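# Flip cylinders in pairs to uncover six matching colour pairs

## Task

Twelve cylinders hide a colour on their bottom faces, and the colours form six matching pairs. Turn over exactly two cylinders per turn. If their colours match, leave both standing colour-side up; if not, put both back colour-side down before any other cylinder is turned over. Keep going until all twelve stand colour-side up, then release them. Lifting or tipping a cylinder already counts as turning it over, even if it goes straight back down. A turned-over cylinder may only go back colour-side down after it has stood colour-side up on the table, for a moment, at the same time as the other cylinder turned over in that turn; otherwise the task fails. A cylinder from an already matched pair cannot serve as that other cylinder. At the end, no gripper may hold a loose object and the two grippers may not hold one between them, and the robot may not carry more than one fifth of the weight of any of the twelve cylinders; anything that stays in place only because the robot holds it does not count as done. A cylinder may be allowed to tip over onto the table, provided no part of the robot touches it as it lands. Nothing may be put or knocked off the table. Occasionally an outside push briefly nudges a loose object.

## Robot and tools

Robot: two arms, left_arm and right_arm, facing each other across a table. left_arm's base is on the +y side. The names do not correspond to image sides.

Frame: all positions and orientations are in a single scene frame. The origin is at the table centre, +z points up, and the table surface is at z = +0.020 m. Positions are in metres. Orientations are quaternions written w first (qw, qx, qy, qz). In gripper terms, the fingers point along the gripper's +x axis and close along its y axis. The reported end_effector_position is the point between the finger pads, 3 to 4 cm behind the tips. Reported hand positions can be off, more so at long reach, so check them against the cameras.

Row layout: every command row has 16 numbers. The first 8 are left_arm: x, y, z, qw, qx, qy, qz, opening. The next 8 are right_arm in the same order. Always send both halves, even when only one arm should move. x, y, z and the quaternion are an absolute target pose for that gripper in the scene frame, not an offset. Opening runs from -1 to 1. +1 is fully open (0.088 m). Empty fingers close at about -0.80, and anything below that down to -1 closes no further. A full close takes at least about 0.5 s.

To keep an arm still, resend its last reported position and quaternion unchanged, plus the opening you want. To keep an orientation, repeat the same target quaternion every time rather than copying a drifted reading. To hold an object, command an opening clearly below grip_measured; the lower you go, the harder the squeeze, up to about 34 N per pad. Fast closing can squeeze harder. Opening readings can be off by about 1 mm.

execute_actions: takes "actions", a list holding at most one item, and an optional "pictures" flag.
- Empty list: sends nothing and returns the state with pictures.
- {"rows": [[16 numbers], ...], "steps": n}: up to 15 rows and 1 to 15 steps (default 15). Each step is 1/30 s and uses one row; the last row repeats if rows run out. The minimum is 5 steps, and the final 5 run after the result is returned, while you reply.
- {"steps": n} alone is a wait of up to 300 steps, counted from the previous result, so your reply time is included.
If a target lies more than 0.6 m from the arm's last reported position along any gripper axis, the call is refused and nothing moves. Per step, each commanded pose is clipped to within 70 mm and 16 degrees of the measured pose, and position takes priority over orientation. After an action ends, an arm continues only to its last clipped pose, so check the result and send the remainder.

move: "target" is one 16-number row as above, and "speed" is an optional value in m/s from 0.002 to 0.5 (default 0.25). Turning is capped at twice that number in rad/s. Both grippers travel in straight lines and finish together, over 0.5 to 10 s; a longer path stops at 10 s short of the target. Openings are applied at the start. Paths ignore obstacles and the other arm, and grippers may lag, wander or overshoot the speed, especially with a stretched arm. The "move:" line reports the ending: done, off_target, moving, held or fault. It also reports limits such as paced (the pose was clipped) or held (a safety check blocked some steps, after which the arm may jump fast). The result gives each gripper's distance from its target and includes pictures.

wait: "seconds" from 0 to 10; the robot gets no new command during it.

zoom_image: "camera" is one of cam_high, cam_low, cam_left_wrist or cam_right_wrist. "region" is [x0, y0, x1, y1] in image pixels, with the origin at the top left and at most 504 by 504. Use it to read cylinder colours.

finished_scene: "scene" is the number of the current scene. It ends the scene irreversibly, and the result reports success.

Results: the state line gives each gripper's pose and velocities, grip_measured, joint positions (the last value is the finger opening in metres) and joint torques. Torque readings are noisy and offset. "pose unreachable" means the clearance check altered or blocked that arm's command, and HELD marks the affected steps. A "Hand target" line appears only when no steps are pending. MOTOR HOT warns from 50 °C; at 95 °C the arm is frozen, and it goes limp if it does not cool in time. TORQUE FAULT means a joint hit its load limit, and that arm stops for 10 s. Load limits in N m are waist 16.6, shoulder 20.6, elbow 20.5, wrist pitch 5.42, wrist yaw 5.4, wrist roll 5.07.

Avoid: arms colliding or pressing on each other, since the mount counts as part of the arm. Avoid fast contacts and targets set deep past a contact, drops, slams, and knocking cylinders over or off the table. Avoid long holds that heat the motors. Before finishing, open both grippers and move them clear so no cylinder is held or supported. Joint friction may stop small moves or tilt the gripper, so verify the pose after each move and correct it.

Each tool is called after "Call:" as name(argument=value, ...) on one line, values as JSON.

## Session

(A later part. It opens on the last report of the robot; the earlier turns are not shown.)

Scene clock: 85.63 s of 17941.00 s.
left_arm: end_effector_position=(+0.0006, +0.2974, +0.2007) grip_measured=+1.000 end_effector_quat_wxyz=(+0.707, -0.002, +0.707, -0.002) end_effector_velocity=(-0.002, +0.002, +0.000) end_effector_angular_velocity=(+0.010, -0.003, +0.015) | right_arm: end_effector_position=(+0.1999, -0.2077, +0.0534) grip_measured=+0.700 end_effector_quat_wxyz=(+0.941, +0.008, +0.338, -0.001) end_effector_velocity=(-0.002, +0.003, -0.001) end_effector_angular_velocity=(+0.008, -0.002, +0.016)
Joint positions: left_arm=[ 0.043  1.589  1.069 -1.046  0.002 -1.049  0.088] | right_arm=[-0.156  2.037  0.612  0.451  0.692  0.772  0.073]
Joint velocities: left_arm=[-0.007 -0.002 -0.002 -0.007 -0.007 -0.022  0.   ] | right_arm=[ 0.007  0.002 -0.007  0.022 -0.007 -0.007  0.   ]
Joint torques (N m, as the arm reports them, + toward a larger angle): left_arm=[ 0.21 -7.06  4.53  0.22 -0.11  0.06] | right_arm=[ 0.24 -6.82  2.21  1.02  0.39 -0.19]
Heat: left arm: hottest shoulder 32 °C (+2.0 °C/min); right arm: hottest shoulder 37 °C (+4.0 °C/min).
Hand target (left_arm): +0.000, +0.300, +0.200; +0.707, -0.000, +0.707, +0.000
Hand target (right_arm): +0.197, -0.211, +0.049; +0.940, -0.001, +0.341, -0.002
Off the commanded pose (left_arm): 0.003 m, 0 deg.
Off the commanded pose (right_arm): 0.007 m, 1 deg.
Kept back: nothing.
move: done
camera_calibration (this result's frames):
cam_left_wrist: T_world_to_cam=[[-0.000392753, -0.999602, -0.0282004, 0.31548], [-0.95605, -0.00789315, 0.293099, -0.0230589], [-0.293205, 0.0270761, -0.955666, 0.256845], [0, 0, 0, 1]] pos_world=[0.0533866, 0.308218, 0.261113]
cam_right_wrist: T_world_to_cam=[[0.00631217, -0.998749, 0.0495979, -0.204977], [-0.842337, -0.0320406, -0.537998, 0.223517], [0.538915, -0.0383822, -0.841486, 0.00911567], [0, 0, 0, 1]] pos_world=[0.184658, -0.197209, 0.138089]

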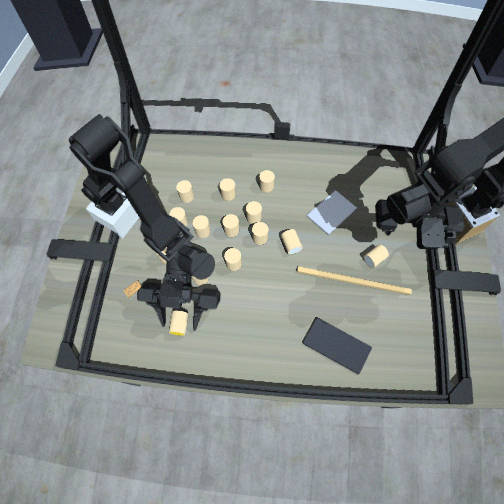

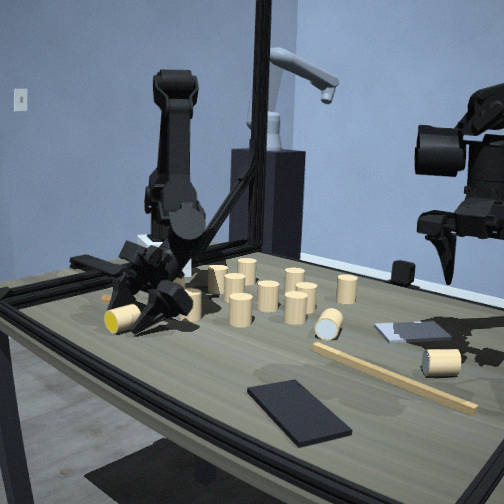

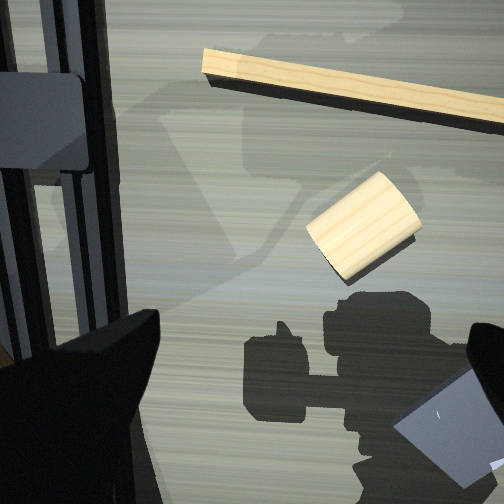

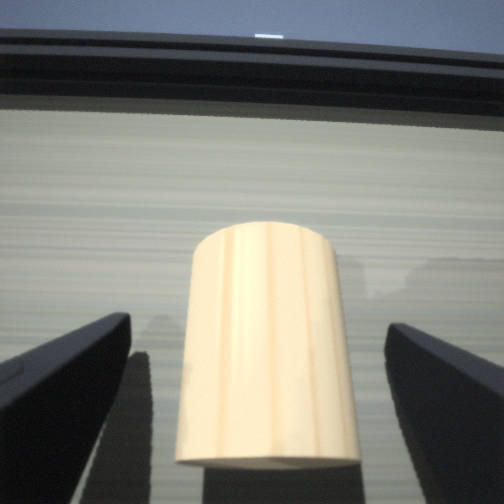

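Call:
move(target=[0,0.3,0.2,0.707,0,0.707,0,1,0.198,-0.21,0.05,0.94,0,0.342,0,-0.3])

Call:
move(target=[0,0.3,0.2,0.707,0,0.707,0,1,0.21,-0.24,0.11,0.819,0,0.574,0,-0.3])

Call:
move(target=[0,0.3,0.2,0.707,0,0.707,0,1,0.22,-0.32,0.085,0.423,0,0.906,0,-0.3], speed=0.35)

Call:
move(target=[0,0.3,0.2,0.707,0,0.707,0,1,0.22,-0.32,0.057,0.423,0,0.906,0,-0.3], speed=0.08)

Call:
move(target=[0,0.3,0.2,0.707,0,0.707,0,1,0.22,-0.32,0.059,0.423,0,0.906,0,0.7])

Call:
move(target=[0,0.3,0.2,0.707,0,0.707,0,1,0.22,-0.32,0.13,0.5,0,0.866,0,0.7])

Call:
move(target=[0,0.3,0.2,0.707,0,0.707,0,1,0.098,-0.176,0.12,0.423,0,0.906,0,0.7])

Call:
move(target=[0,0.3,0.2,0.707,0,0.707,0,1,0.098,-0.176,0.057,0.423,0,0.906,0,0.7], speed=0.15)

Scene clock: 86.77 s of 17941.00 s.
left_arm: end_effector_position=(+0.0006, +0.2975, +0.2007) grip_measured=+1.000 end_effector_quat_wxyz=(+0.707, -0.002, +0.707, -0.002) end_effector_velocity=(+0.001, -0.001, +0.000) end_effector_angular_velocity=(-0.003, -0.010, +0.005) | right_arm: end_effector_position=(+0.1999, -0.2077, +0.0532) grip_measured=+0.022 end_effector_quat_wxyz=(+0.941, +0.006, +0.338, -0.000) end_effector_velocity=(-0.001, -0.002, -0.003) end_effector_angular_velocity=(-0.012, +0.012, +0.006)
Joint positions: left_arm=[ 0.043  1.588  1.069 -1.046  0.002 -1.049  0.088] | right_arm=[-0.156  2.037  0.611  0.454  0.692  0.768  0.04 ]
Joint velocities: left_arm=[-0.002 -0.002 -0.002  0.007 -0.007 -0.007 -0.   ] | right_arm=[-0.002  0.002 -0.002 -0.007 -0.007 -0.007 -0.   ]
Joint torques (N m, as the arm reports them, + toward a larger angle): left_arm=[ 0.2  -7.13  4.5   0.27 -0.11  0.1 ] | right_arm=[-0.09 -7.58  2.33  0.9   0.23 -0.22]
Heat: left arm: hottest shoulder 32 °C (+2.0 °C/min); right arm: hottest shoulder 37 °C (+4.0 °C/min).
Hand target (left_arm): -0.000, +0.300, +0.200; +0.707, -0.000, +0.707, +0.000
Hand target (right_arm): +0.198, -0.210, +0.050; +0.940, -0.000, +0.342, -0.000
Off the commanded pose (left_arm): 0.003 m, 0 deg.
Off the commanded pose (right_arm): 0.004 m, 1 deg.
Kept back: nothing.
move: done
camera_calibration (this result's frames):
cam_left_wrist: T_world_to_cam=[[-0.000392753, -0.999602, -0.0282004, 0.315567], [-0.95605, -0.00789315, 0.293099, -0.0231068], [-0.293205, 0.0270761, -0.955666, 0.25683], [0, 0, 0, 1]] pos_world=[0.0533364, 0.308306, 0.261115]
cam_right_wrist: T_world_to_cam=[[0.0091889, -0.998595, 0.0521805, -0.205654], [-0.841885, -0.0358836, -0.538462, 0.222589], [0.539578, -0.0389822, -0.841033, 0.00873663], [0, 0, 0, 1]] pos_world=[0.18457, -0.197038, 0.137935]

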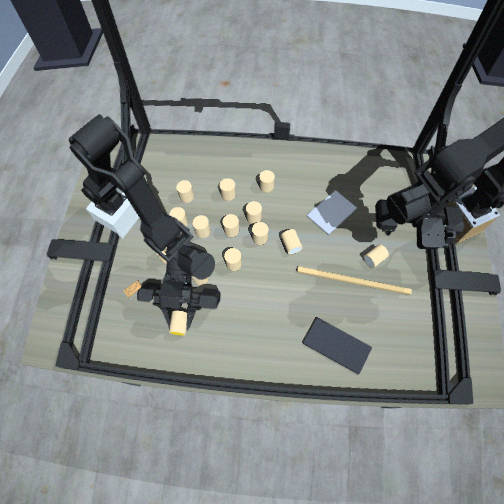

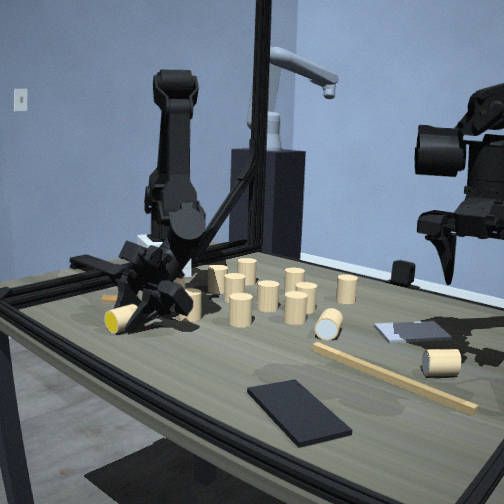

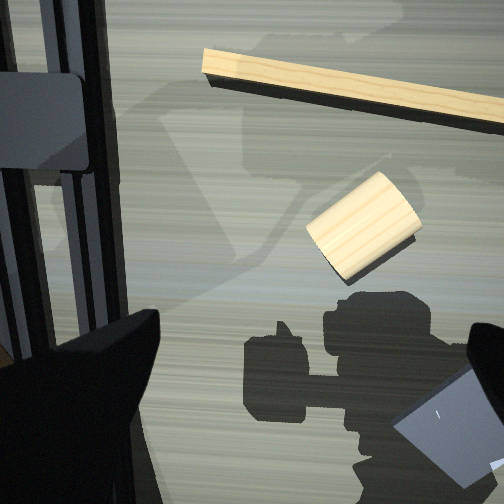

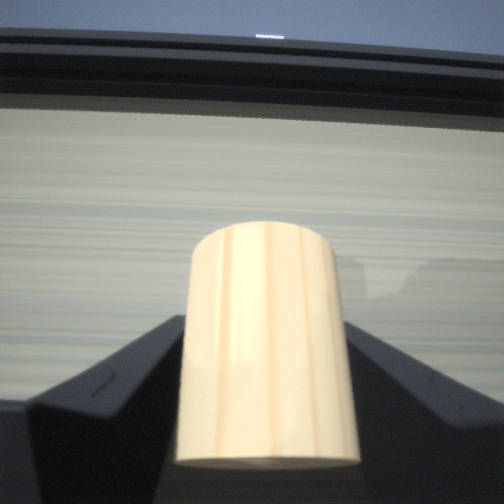

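Scene clock: 88.33 s of 17941.00 s.
left_arm: end_effector_position=(+0.0006, +0.2975, +0.2007) grip_measured=+1.000 end_effector_quat_wxyz=(+0.707, -0.002, +0.707, -0.002) end_effector_velocity=(-0.005, +0.002, +0.001) end_effector_angular_velocity=(+0.011, +0.015, -0.000) | right_arm: end_effector_position=(+0.2072, -0.2404, +0.1053) grip_measured=+0.021 end_effector_quat_wxyz=(+0.817, -0.001, +0.577, -0.001) end_effector_velocity=(-0.001, +0.000, +0.000) end_effector_angular_velocity=(+0.006, +0.023, +0.005)
Joint positions: left_arm=[ 0.043  1.588  1.069 -1.046  0.002 -1.049  0.088] | right_arm=[-0.424  1.782  0.912 -0.44   0.221  0.681  0.04 ]
Joint velocities: left_arm=[-0.007 -0.002  0.002 -0.022  0.007 -0.007 -0.   ] | right_arm=[-0.007  0.002  0.012 -0.022 -0.022 -0.007 -0.   ]
Joint torques (N m, as the arm reports them, + toward a larger angle): left_arm=[ 0.13 -6.99  4.57  0.26 -0.17  0.04] | right_arm=[-0.31 -9.08  6.62  0.3   0.04 -0.22]
Heat: left arm: hottest shoulder 32 °C (+2.0 °C/min); right arm: hottest shoulder 37 °C (+3.0 °C/min).
Hand target (left_arm): +0.000, +0.300, +0.200; +0.707, -0.000, +0.707, +0.000
Hand target (right_arm): +0.210, -0.239, +0.109; +0.818, +0.001, +0.575, +0.003
Off the commanded pose (left_arm): 0.003 m, 0 deg.
Off the commanded pose (right_arm): 0.005 m, 0 deg.
Kept back: nothing.
move: done
camera_calibration (this result's frames):
cam_left_wrist: T_world_to_cam=[[-0.000392753, -0.999602, -0.0282004, 0.315567], [-0.95605, -0.00789315, 0.293099, -0.0231068], [-0.293205, 0.0270761, -0.955666, 0.25683], [0, 0, 0, 1]] pos_world=[0.0533364, 0.308306, 0.261115]
cam_right_wrist: T_world_to_cam=[[0.0451529, -0.997719, 0.0501712, -0.248204], [-0.998523, -0.0465948, -0.0279527, 0.231746], [0.0302267, -0.048835, -0.998349, 0.167001], [0, 0, 0, 1]] pos_world=[0.237562, -0.228684, 0.185656]

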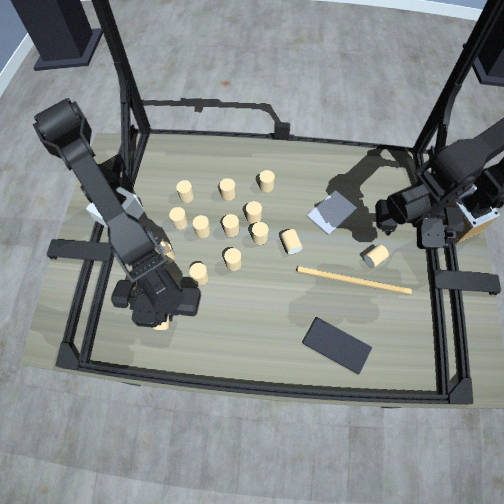

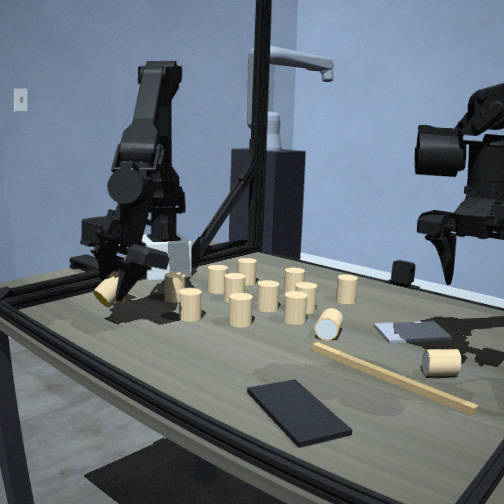

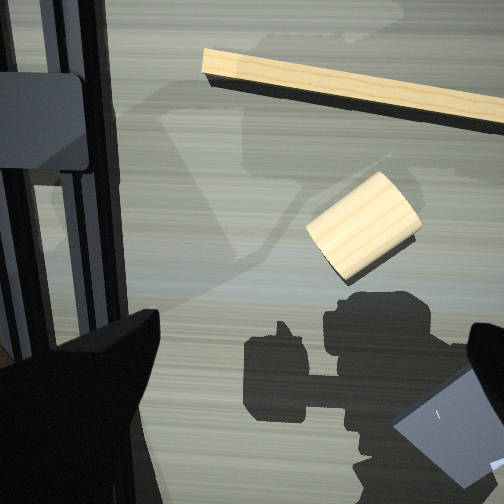

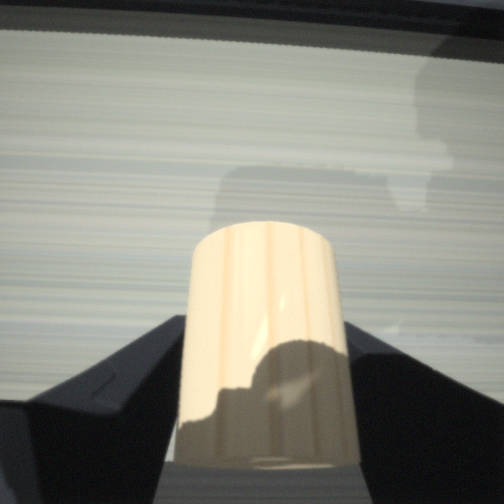

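Scene clock: 90.33 s of 17941.00 s.
left_arm: end_effector_position=(+0.0006, +0.2975, +0.2007) grip_measured=+1.000 end_effector_quat_wxyz=(+0.707, -0.002, +0.707, -0.002) end_effector_velocity=(-0.003, +0.002, -0.001) end_effector_angular_velocity=(+0.007, +0.012, +0.005) | right_arm: end_effector_position=(+0.2196, -0.3187, +0.0889) grip_measured=+0.022 end_effector_quat_wxyz=(+0.428, +0.002, +0.904, +0.004) end_effector_velocity=(-0.001, -0.002, +0.003) end_effector_angular_velocity=(+0.001, +0.024, +0.019)
Joint positions: left_arm=[ 0.043  1.588  1.069 -1.046  0.002 -1.049  0.088] | right_arm=[-0.845  2.422  1.692 -1.506 -0.188  0.221  0.04 ]
Joint velocities: left_arm=[-0.002 -0.002 -0.007 -0.007  0.007 -0.007 -0.   ] | right_arm=[-0.002  0.012  0.022 -0.037  0.007 -0.022 -0.   ]
Joint torques (N m, as the arm reports them, + toward a larger angle): left_arm=[ 0.12 -7.14  4.66  0.19 -0.19  0.04] | right_arm=[-0.32 -9.88  5.   -1.15 -0.22 -0.23]
Heat: left arm: hottest shoulder 32 °C (+2.0 °C/min); right arm: hottest shoulder 37 °C (+3.0 °C/min).
Hand target (left_arm): +0.000, +0.300, +0.200; +0.707, -0.000, +0.707, +0.000
Hand target (right_arm): +0.220, -0.319, +0.086; +0.422, +0.002, +0.907, +0.005
Off the commanded pose (left_arm): 0.003 m, 0 deg.
Off the commanded pose (right_arm): 0.004 m, 1 deg.
Kept back: nothing.
move: done
camera_calibration (this result's frames):
cam_left_wrist: T_world_to_cam=[[-0.000392753, -0.999602, -0.0282004, 0.315567], [-0.95605, -0.00789315, 0.293099, -0.0231068], [-0.293205, 0.0270761, -0.955666, 0.25683], [0, 0, 0, 1]] pos_world=[0.0533364, 0.308306, 0.261115]
cam_right_wrist: T_world_to_cam=[[0.0646848, -0.997656, -0.0223186, -0.323792], [-0.540731, -0.0538391, 0.839471, 0.060079], [-0.838705, -0.0422326, -0.542947, 0.298823], [0, 0, 0, 1]] pos_world=[0.304055, -0.307179, 0.104584]

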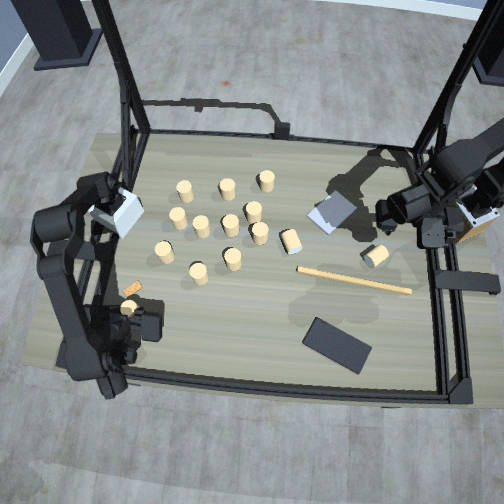

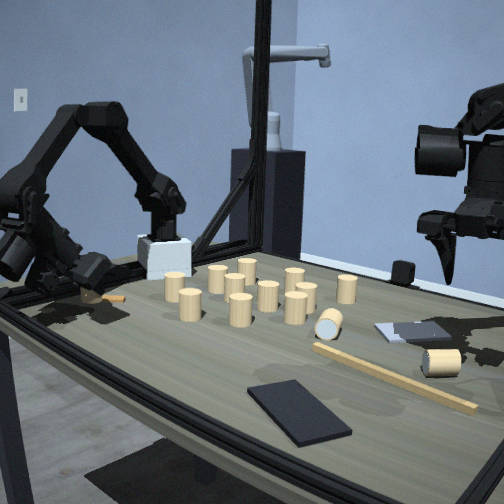

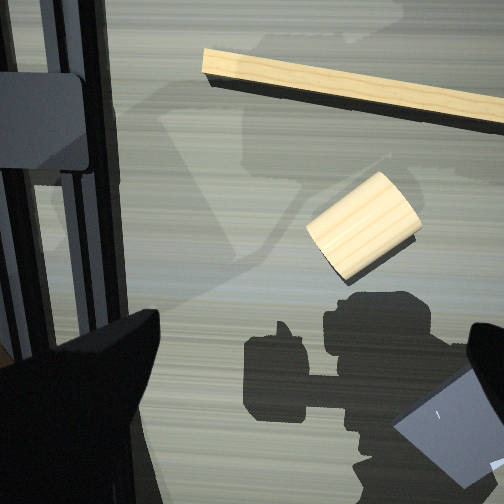

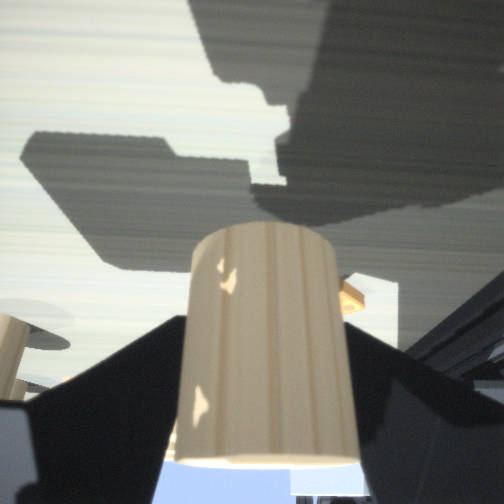

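Scene clock: 91.07 s of 17941.00 s.
left_arm: end_effector_position=(+0.0006, +0.2975, +0.2007) grip_measured=+1.000 end_effector_quat_wxyz=(+0.707, -0.002, +0.707, -0.002) end_effector_velocity=(+0.000, +0.005, -0.000) end_effector_angular_velocity=(+0.030, -0.008, +0.005) | right_arm: end_effector_position=(+0.2223, -0.3181, +0.0656) grip_measured=+0.022 end_effector_quat_wxyz=(+0.430, +0.001, +0.903, +0.004) end_effector_velocity=(-0.003, +0.001, +0.001) end_effector_angular_velocity=(-0.003, +0.013, -0.008)
Joint positions: left_arm=[ 0.043  1.588  1.069 -1.046  0.002 -1.049  0.088] | right_arm=[-0.845  2.474  1.69  -1.447 -0.186  0.221  0.04 ]
Joint velocities: left_arm=[-0.002  0.002  0.002 -0.022 -0.022 -0.007  0.   ] | right_arm=[ 0.002 -0.002 -0.007 -0.007 -0.007  0.007 -0.   ]
Joint torques (N m, as the arm reports them, + toward a larger angle): left_arm=[ 0.09 -6.93  4.63  0.23 -0.16  0.08] | right_arm=[-0.25 -9.18  2.95 -0.32 -0.05  0.04]
Heat: left arm: hottest shoulder 32 °C (+2.0 °C/min); right arm: hottest shoulder 37 °C (+3.0 °C/min).
Hand target (left_arm): +0.000, +0.300, +0.200; +0.707, -0.000, +0.707, +0.000
Hand target (right_arm): +0.220, -0.320, +0.057; +0.423, +0.000, +0.906, +0.000
Off the commanded pose (left_arm): 0.003 m, 0 deg.
Off the commanded pose (right_arm): 0.009 m, 1 deg.
Kept back: nothing.
move: off_target (right_arm)
camera_calibration (this result's frames):
cam_left_wrist: T_world_to_cam=[[-0.000392753, -0.999602, -0.0282004, 0.315567], [-0.95605, -0.00789315, 0.293099, -0.0231068], [-0.293205, 0.0270761, -0.955666, 0.25683], [0, 0, 0, 1]] pos_world=[0.0533364, 0.308306, 0.261115]
cam_right_wrist: T_world_to_cam=[[0.0660213, -0.997567, -0.0224027, -0.324173], [-0.544632, -0.0548391, 0.836881, 0.0817921], [-0.836073, -0.0430507, -0.546927, 0.287953], [0, 0, 0, 1]] pos_world=[0.306698, -0.306502, 0.0817766]

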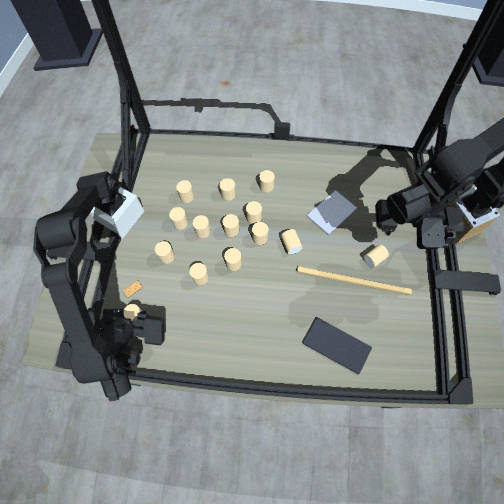

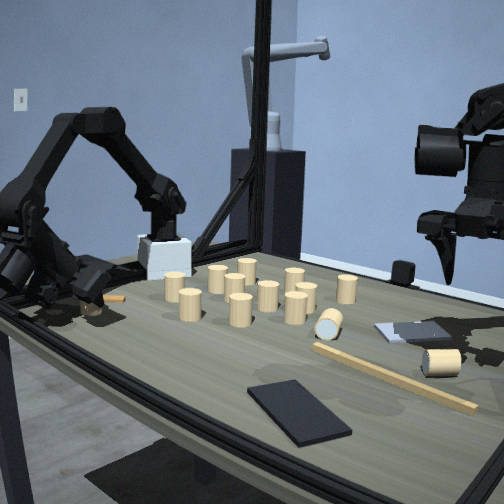

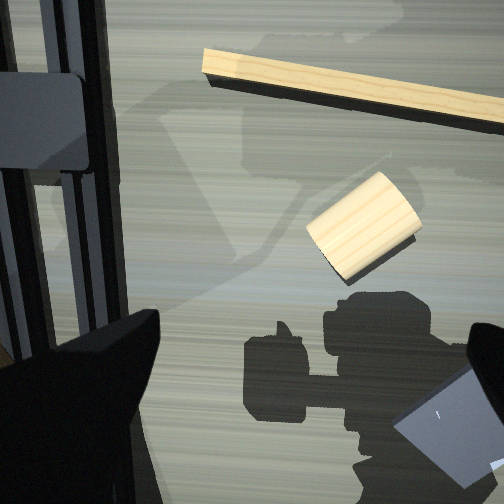

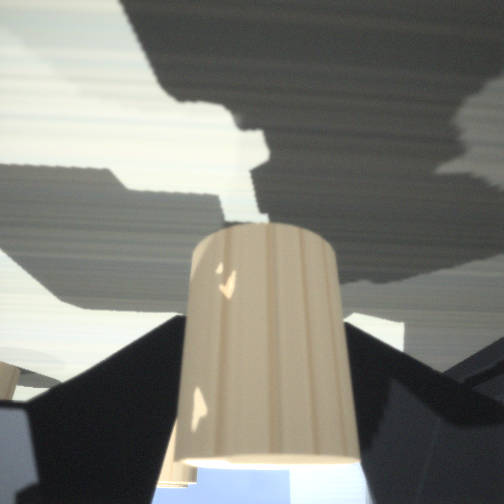

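Scene clock: 91.80 s of 17941.00 s.
left_arm: end_effector_position=(+0.0006, +0.2975, +0.2007) grip_measured=+1.000 end_effector_quat_wxyz=(+0.707, -0.002, +0.707, -0.002) end_effector_velocity=(-0.002, -0.000, +0.001) end_effector_angular_velocity=(-0.002, +0.008, +0.005) | right_arm: end_effector_position=(+0.2222, -0.3182, +0.0643) grip_measured=+0.698 end_effector_quat_wxyz=(+0.430, +0.001, +0.903, +0.004) end_effector_velocity=(+0.001, -0.003, -0.002) end_effector_angular_velocity=(-0.000, -0.004, +0.003)
Joint positions: left_arm=[ 0.043  1.588  1.069 -1.046  0.002 -1.049  0.088] | right_arm=[-0.845  2.477  1.69  -1.445 -0.186  0.221  0.073]
Joint velocities: left_arm=[-0.002 -0.002  0.002 -0.007  0.007 -0.007 -0.   ] | right_arm=[-0.007  0.002 -0.002  0.007  0.007 -0.007  0.001]
Joint torques (N m, as the arm reports them, + toward a larger angle): left_arm=[ 0.03 -6.84  4.57  0.21 -0.14  0.07] | right_arm=[-0.25 -9.91  3.31 -0.73 -0.05  0.05]
Heat: left arm: hottest shoulder 32 °C (+2.0 °C/min); right arm: hottest shoulder 37 °C (+3.0 °C/min).
Hand target (left_arm): +0.000, +0.300, +0.200; +0.707, -0.000, +0.707, +0.000
Hand target (right_arm): +0.220, -0.320, +0.059; +0.423, +0.000, +0.906, +0.000
Off the commanded pose (left_arm): 0.003 m, 0 deg.
Off the commanded pose (right_arm): 0.006 m, 1 deg.
Kept back: nothing.
move: done
camera_calibration (this result's frames):
cam_left_wrist: T_world_to_cam=[[-0.000392753, -0.999602, -0.0282004, 0.315567], [-0.95605, -0.00789315, 0.293099, -0.0231068], [-0.293205, 0.0270761, -0.955666, 0.25683], [0, 0, 0, 1]] pos_world=[0.0533364, 0.308306, 0.261115]
cam_right_wrist: T_world_to_cam=[[0.0662323, -0.997565, -0.0218556, -0.324359], [-0.543773, -0.0544512, 0.837464, 0.0827407], [-0.836615, -0.0435828, -0.546055, 0.287069], [0, 0, 0, 1]] pos_world=[0.306641, -0.306552, 0.0803739]

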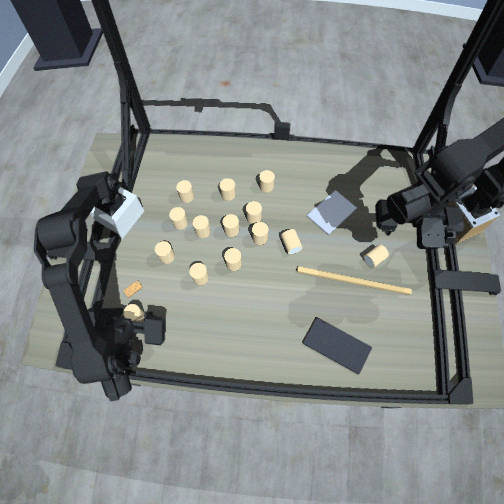

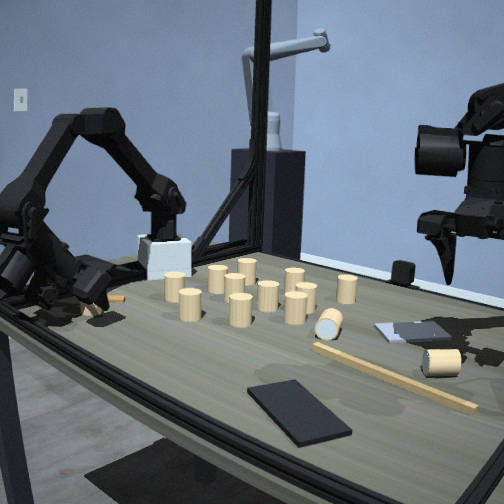

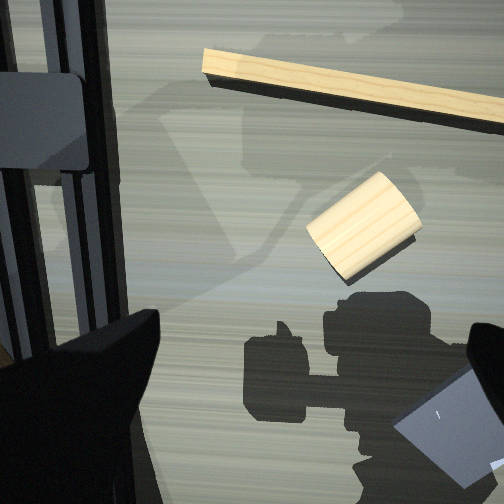

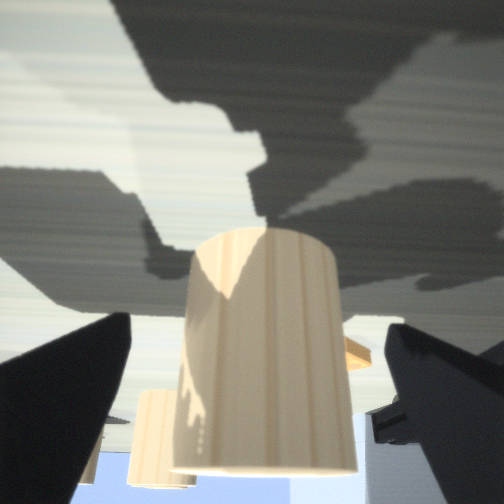

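Scene clock: 92.70 s of 17941.00 s.
left_arm: end_effector_position=(+0.0006, +0.2975, +0.2007) grip_measured=+1.000 end_effector_quat_wxyz=(+0.707, -0.002, +0.707, -0.002) end_effector_velocity=(-0.002, +0.005, -0.000) end_effector_angular_velocity=(+0.023, +0.005, +0.005) | right_arm: end_effector_position=(+0.2226, -0.3198, +0.1264) grip_measured=+0.700 end_effector_quat_wxyz=(+0.499, +0.000, +0.867, +0.002) end_effector_velocity=(+0.001, +0.004, +0.003) end_effector_angular_velocity=(+0.027, -0.011, -0.002)
Joint positions: left_arm=[ 0.043  1.588  1.069 -1.046  0.002 -1.049  0.088] | right_arm=[-0.834  2.234  1.607 -1.45  -0.152  0.259  0.073]
Joint velocities: left_arm=[-0.002 -0.002 -0.002 -0.022 -0.007 -0.007 -0.   ] | right_arm=[ 0.002 -0.012 -0.002  0.007 -0.022 -0.007 -0.   ]
Joint torques (N m, as the arm reports them, + toward a larger angle): left_arm=[ 0.31 -7.18  4.53  0.27 -0.13  0.02] | right_arm=[  0.32 -12.79   3.41  -0.88  -0.04   0.18]
Heat: left arm: hottest shoulder 32 °C (+2.0 °C/min); right arm: hottest shoulder 37 °C (+3.0 °C/min).
Hand target (left_arm): +0.000, +0.300, +0.200; +0.707, -0.000, +0.707, +0.000
Hand target (right_arm): +0.221, -0.320, +0.130; +0.500, -0.000, +0.866, -0.001
Off the commanded pose (left_arm): 0.003 m, 0 deg.
Off the commanded pose (right_arm): 0.004 m, 0 deg.
Kept back: nothing.
move: done
camera_calibration (this result's frames):
cam_left_wrist: T_world_to_cam=[[-0.000392753, -0.999602, -0.0282004, 0.315567], [-0.95605, -0.00789315, 0.293099, -0.0231068], [-0.293205, 0.0270761, -0.955666, 0.25683], [0, 0, 0, 1]] pos_world=[0.0533364, 0.308306, 0.261115]
cam_right_wrist: T_world_to_cam=[[0.0664086, -0.997769, -0.00682265, -0.32663], [-0.667426, -0.0495027, 0.743029, 0.0719249], [-0.741709, -0.0447899, -0.669224, 0.31531], [0, 0, 0, 1]] pos_world=[0.303564, -0.308218, 0.155342]

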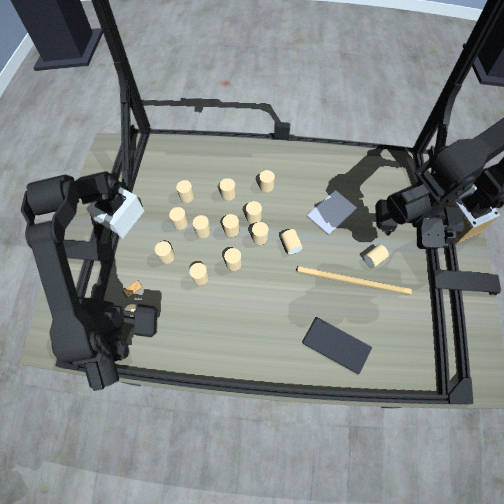

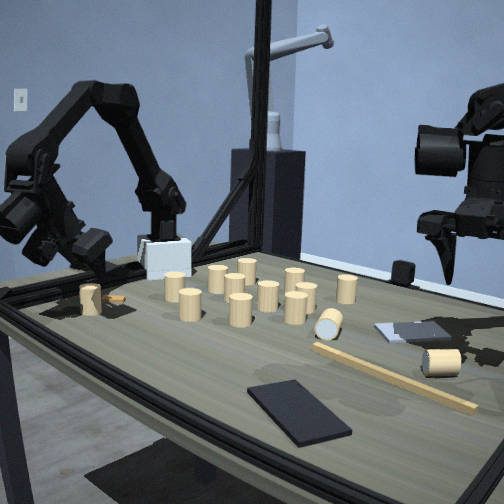

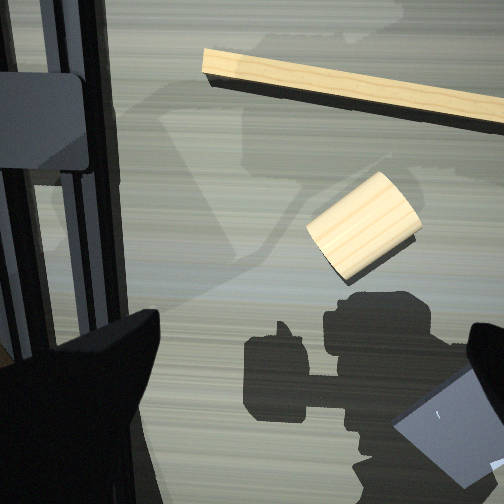

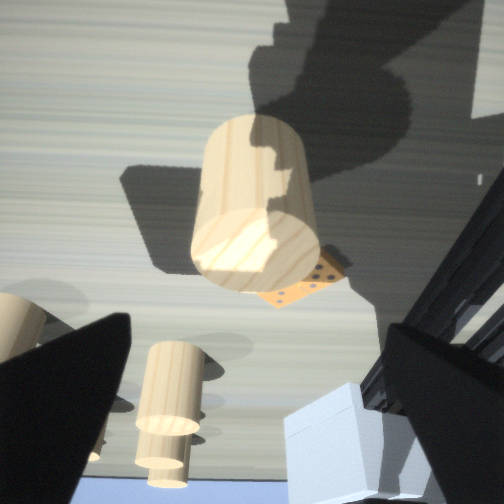

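Scene clock: 93.93 s of 17941.00 s.
left_arm: end_effector_position=(+0.0005, +0.2976, +0.2006) grip_measured=+1.000 end_effector_quat_wxyz=(+0.707, -0.002, +0.707, -0.002) end_effector_velocity=(-0.002, +0.005, -0.000) end_effector_angular_velocity=(+0.023, +0.005, +0.005) | right_arm: end_effector_position=(+0.0993, -0.1788, +0.1231) grip_measured=+0.700 end_effector_quat_wxyz=(+0.427, -0.000, +0.904, +0.002) end_effector_velocity=(-0.002, +0.003, +0.000) end_effector_angular_velocity=(+0.005, -0.001, -0.002)
Joint positions: left_arm=[ 0.043  1.588  1.068 -1.046  0.002 -1.049  0.088] | right_arm=[-0.365  2.208  1.483 -1.379 -0.458  0.639  0.073]
Joint velocities: left_arm=[-0.002 -0.002 -0.002 -0.022 -0.007 -0.007  0.   ] | right_arm=[ 0.007 -0.002 -0.002  0.007 -0.007  0.007 -0.   ]
Joint torques (N m, as the arm reports them, + toward a larger angle): left_arm=[ 0.06 -7.06  4.73  0.22 -0.12  0.05] | right_arm=[ 0.35 -9.15  4.8  -0.54 -0.34  0.17]
Heat: left arm: hottest shoulder 32 °C (+2.0 °C/min); right arm: hottest shoulder 37 °C (+3.0 °C/min).
Hand target (left_arm): -0.000, +0.300, +0.200; +0.707, +0.000, +0.707, +0.000
Hand target (right_arm): +0.098, -0.177, +0.120; +0.425, -0.000, +0.905, -0.001
Off the commanded pose (left_arm): 0.003 m, 0 deg.
Off the commanded pose (right_arm): 0.004 m, 1 deg.
Kept back: nothing.
move: done
camera_calibration (this result's frames):
cam_left_wrist: T_world_to_cam=[[-0.000398151, -0.999593, -0.0285308, 0.315723], [-0.955994, -0.00799009, 0.293278, -0.0231383], [-0.293386, 0.0273921, -0.955601, 0.256615], [0, 0, 0, 1]] pos_world=[0.0532931, 0.308381, 0.261016]
cam_right_wrist: T_world_to_cam=[[0.0666036, -0.997633, -0.0171097, -0.176587], [-0.539312, -0.0504218, 0.840595, -0.02584], [-0.839468, -0.0467592, -0.541394, 0.221569], [0, 0, 0, 1]] pos_world=[0.183826, -0.167112, 0.138656]

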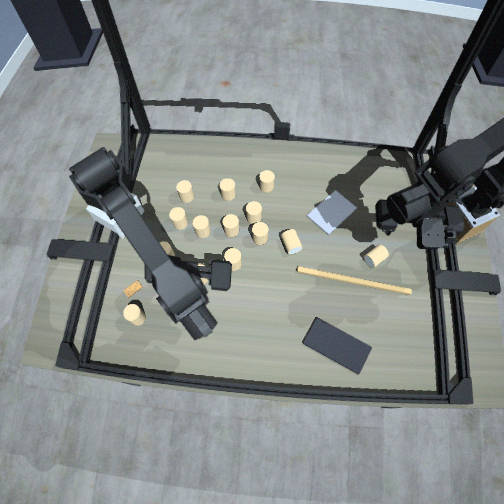

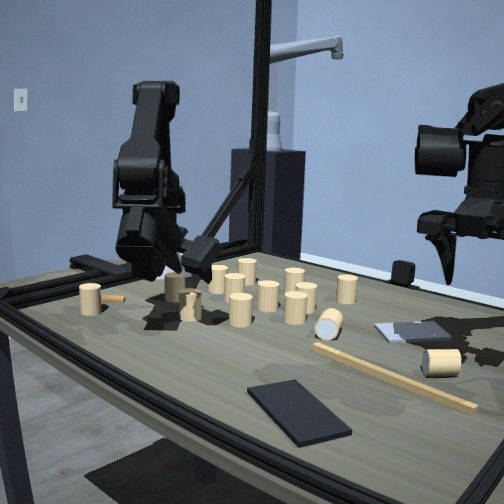

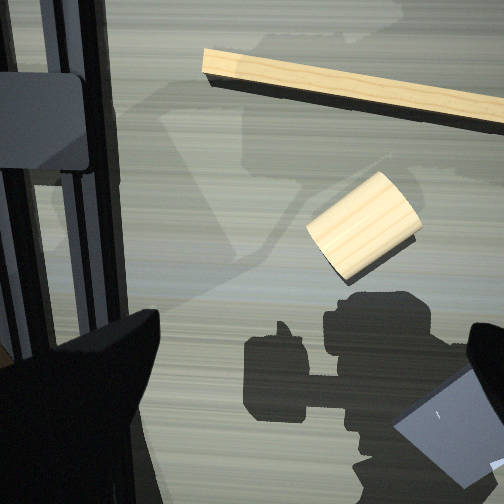

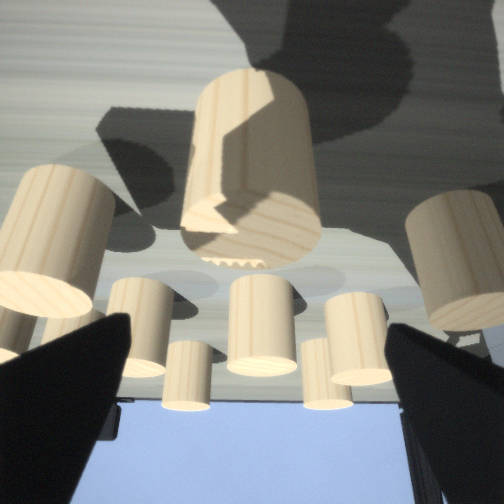

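Scene clock: 94.83 s of 17941.00 s.
left_arm: end_effector_position=(+0.0005, +0.2976, +0.2007) grip_measured=+1.000 end_effector_quat_wxyz=(+0.707, -0.002, +0.707, -0.002) end_effector_velocity=(-0.001, +0.002, +0.001) end_effector_angular_velocity=(+0.006, -0.005, -0.010) | right_arm: end_effector_position=(+0.1007, -0.1751, +0.0624) grip_measured=+0.700 end_effector_quat_wxyz=(+0.429, +0.002, +0.903, +0.007) end_effector_velocity=(-0.001, -0.001, -0.003) end_effector_angular_velocity=(-0.002, -0.003, +0.012)
Joint positions: left_arm=[ 0.043  1.588  1.068 -1.047  0.002 -1.049  0.088] | right_arm=[-0.361  2.338  1.435 -1.19  -0.464  0.639  0.073]
Joint velocities: left_arm=[-0.002 -0.007 -0.002 -0.007 -0.007  0.007  0.   ] | right_arm=[ 0.002  0.007 -0.002  0.007  0.007 -0.007 -0.   ]
Joint torques (N m, as the arm reports them, + toward a larger angle): left_arm=[ 0.19 -7.06  4.73  0.21 -0.15  0.06] | right_arm=[ 0.28 -8.94  3.05 -0.51 -0.35  0.18]
Heat: left arm: hottest shoulder 32 °C (+2.0 °C/min); right arm: hottest shoulder 37 °C (+3.0 °C/min).
Hand target (left_arm): -0.000, +0.300, +0.200; +0.707, -0.000, +0.707, +0.000
Hand target (right_arm): +0.098, -0.176, +0.057; +0.423, -0.000, +0.906, +0.000
Off the commanded pose (left_arm): 0.003 m, 0 deg.
Off the commanded pose (right_arm): 0.006 m, 1 deg.
Kept back: nothing.
move: done
camera_calibration (this result's frames):
cam_left_wrist: T_world_to_cam=[[-0.000398151, -0.999593, -0.0285308, 0.31579], [-0.955994, -0.00799009, 0.293278, -0.0232008], [-0.293386, 0.0273921, -0.955601, 0.256693], [0, 0, 0, 1]] pos_world=[0.0532561, 0.308445, 0.26111]
cam_right_wrist: T_world_to_cam=[[0.0671441, -0.997376, -0.0270532, -0.173386], [-0.542783, -0.0592648, 0.83778, 0.0250468], [-0.837185, -0.0415679, -0.545338, 0.190929], [0, 0, 0, 1]] pos_world=[0.18508, -0.16351, 0.0784465]

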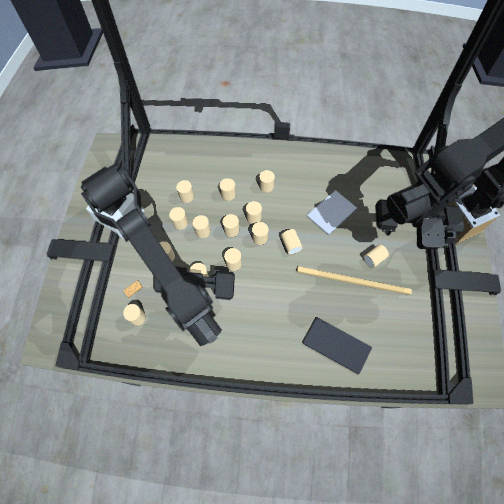

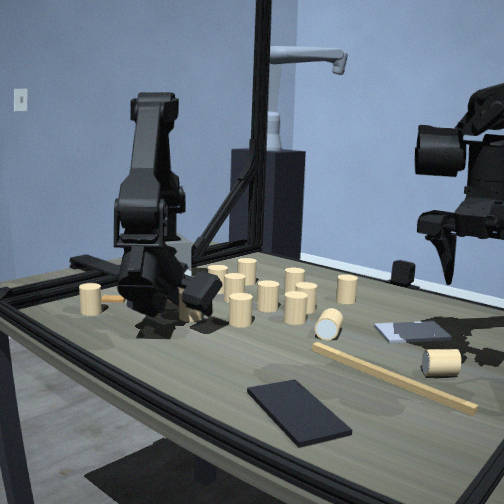

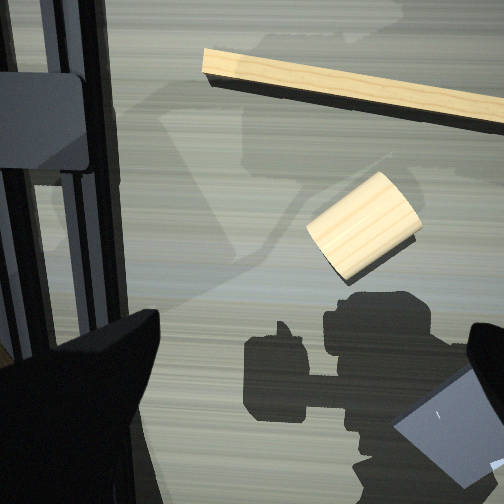

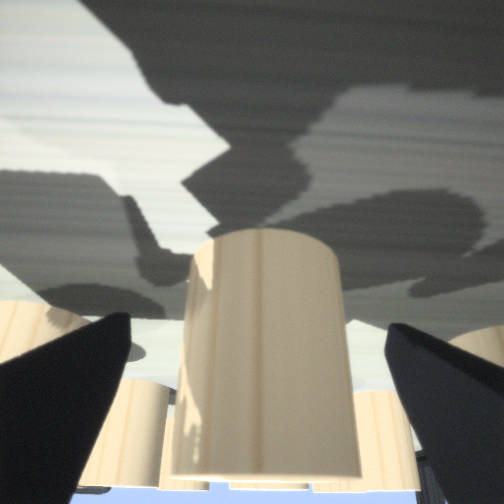

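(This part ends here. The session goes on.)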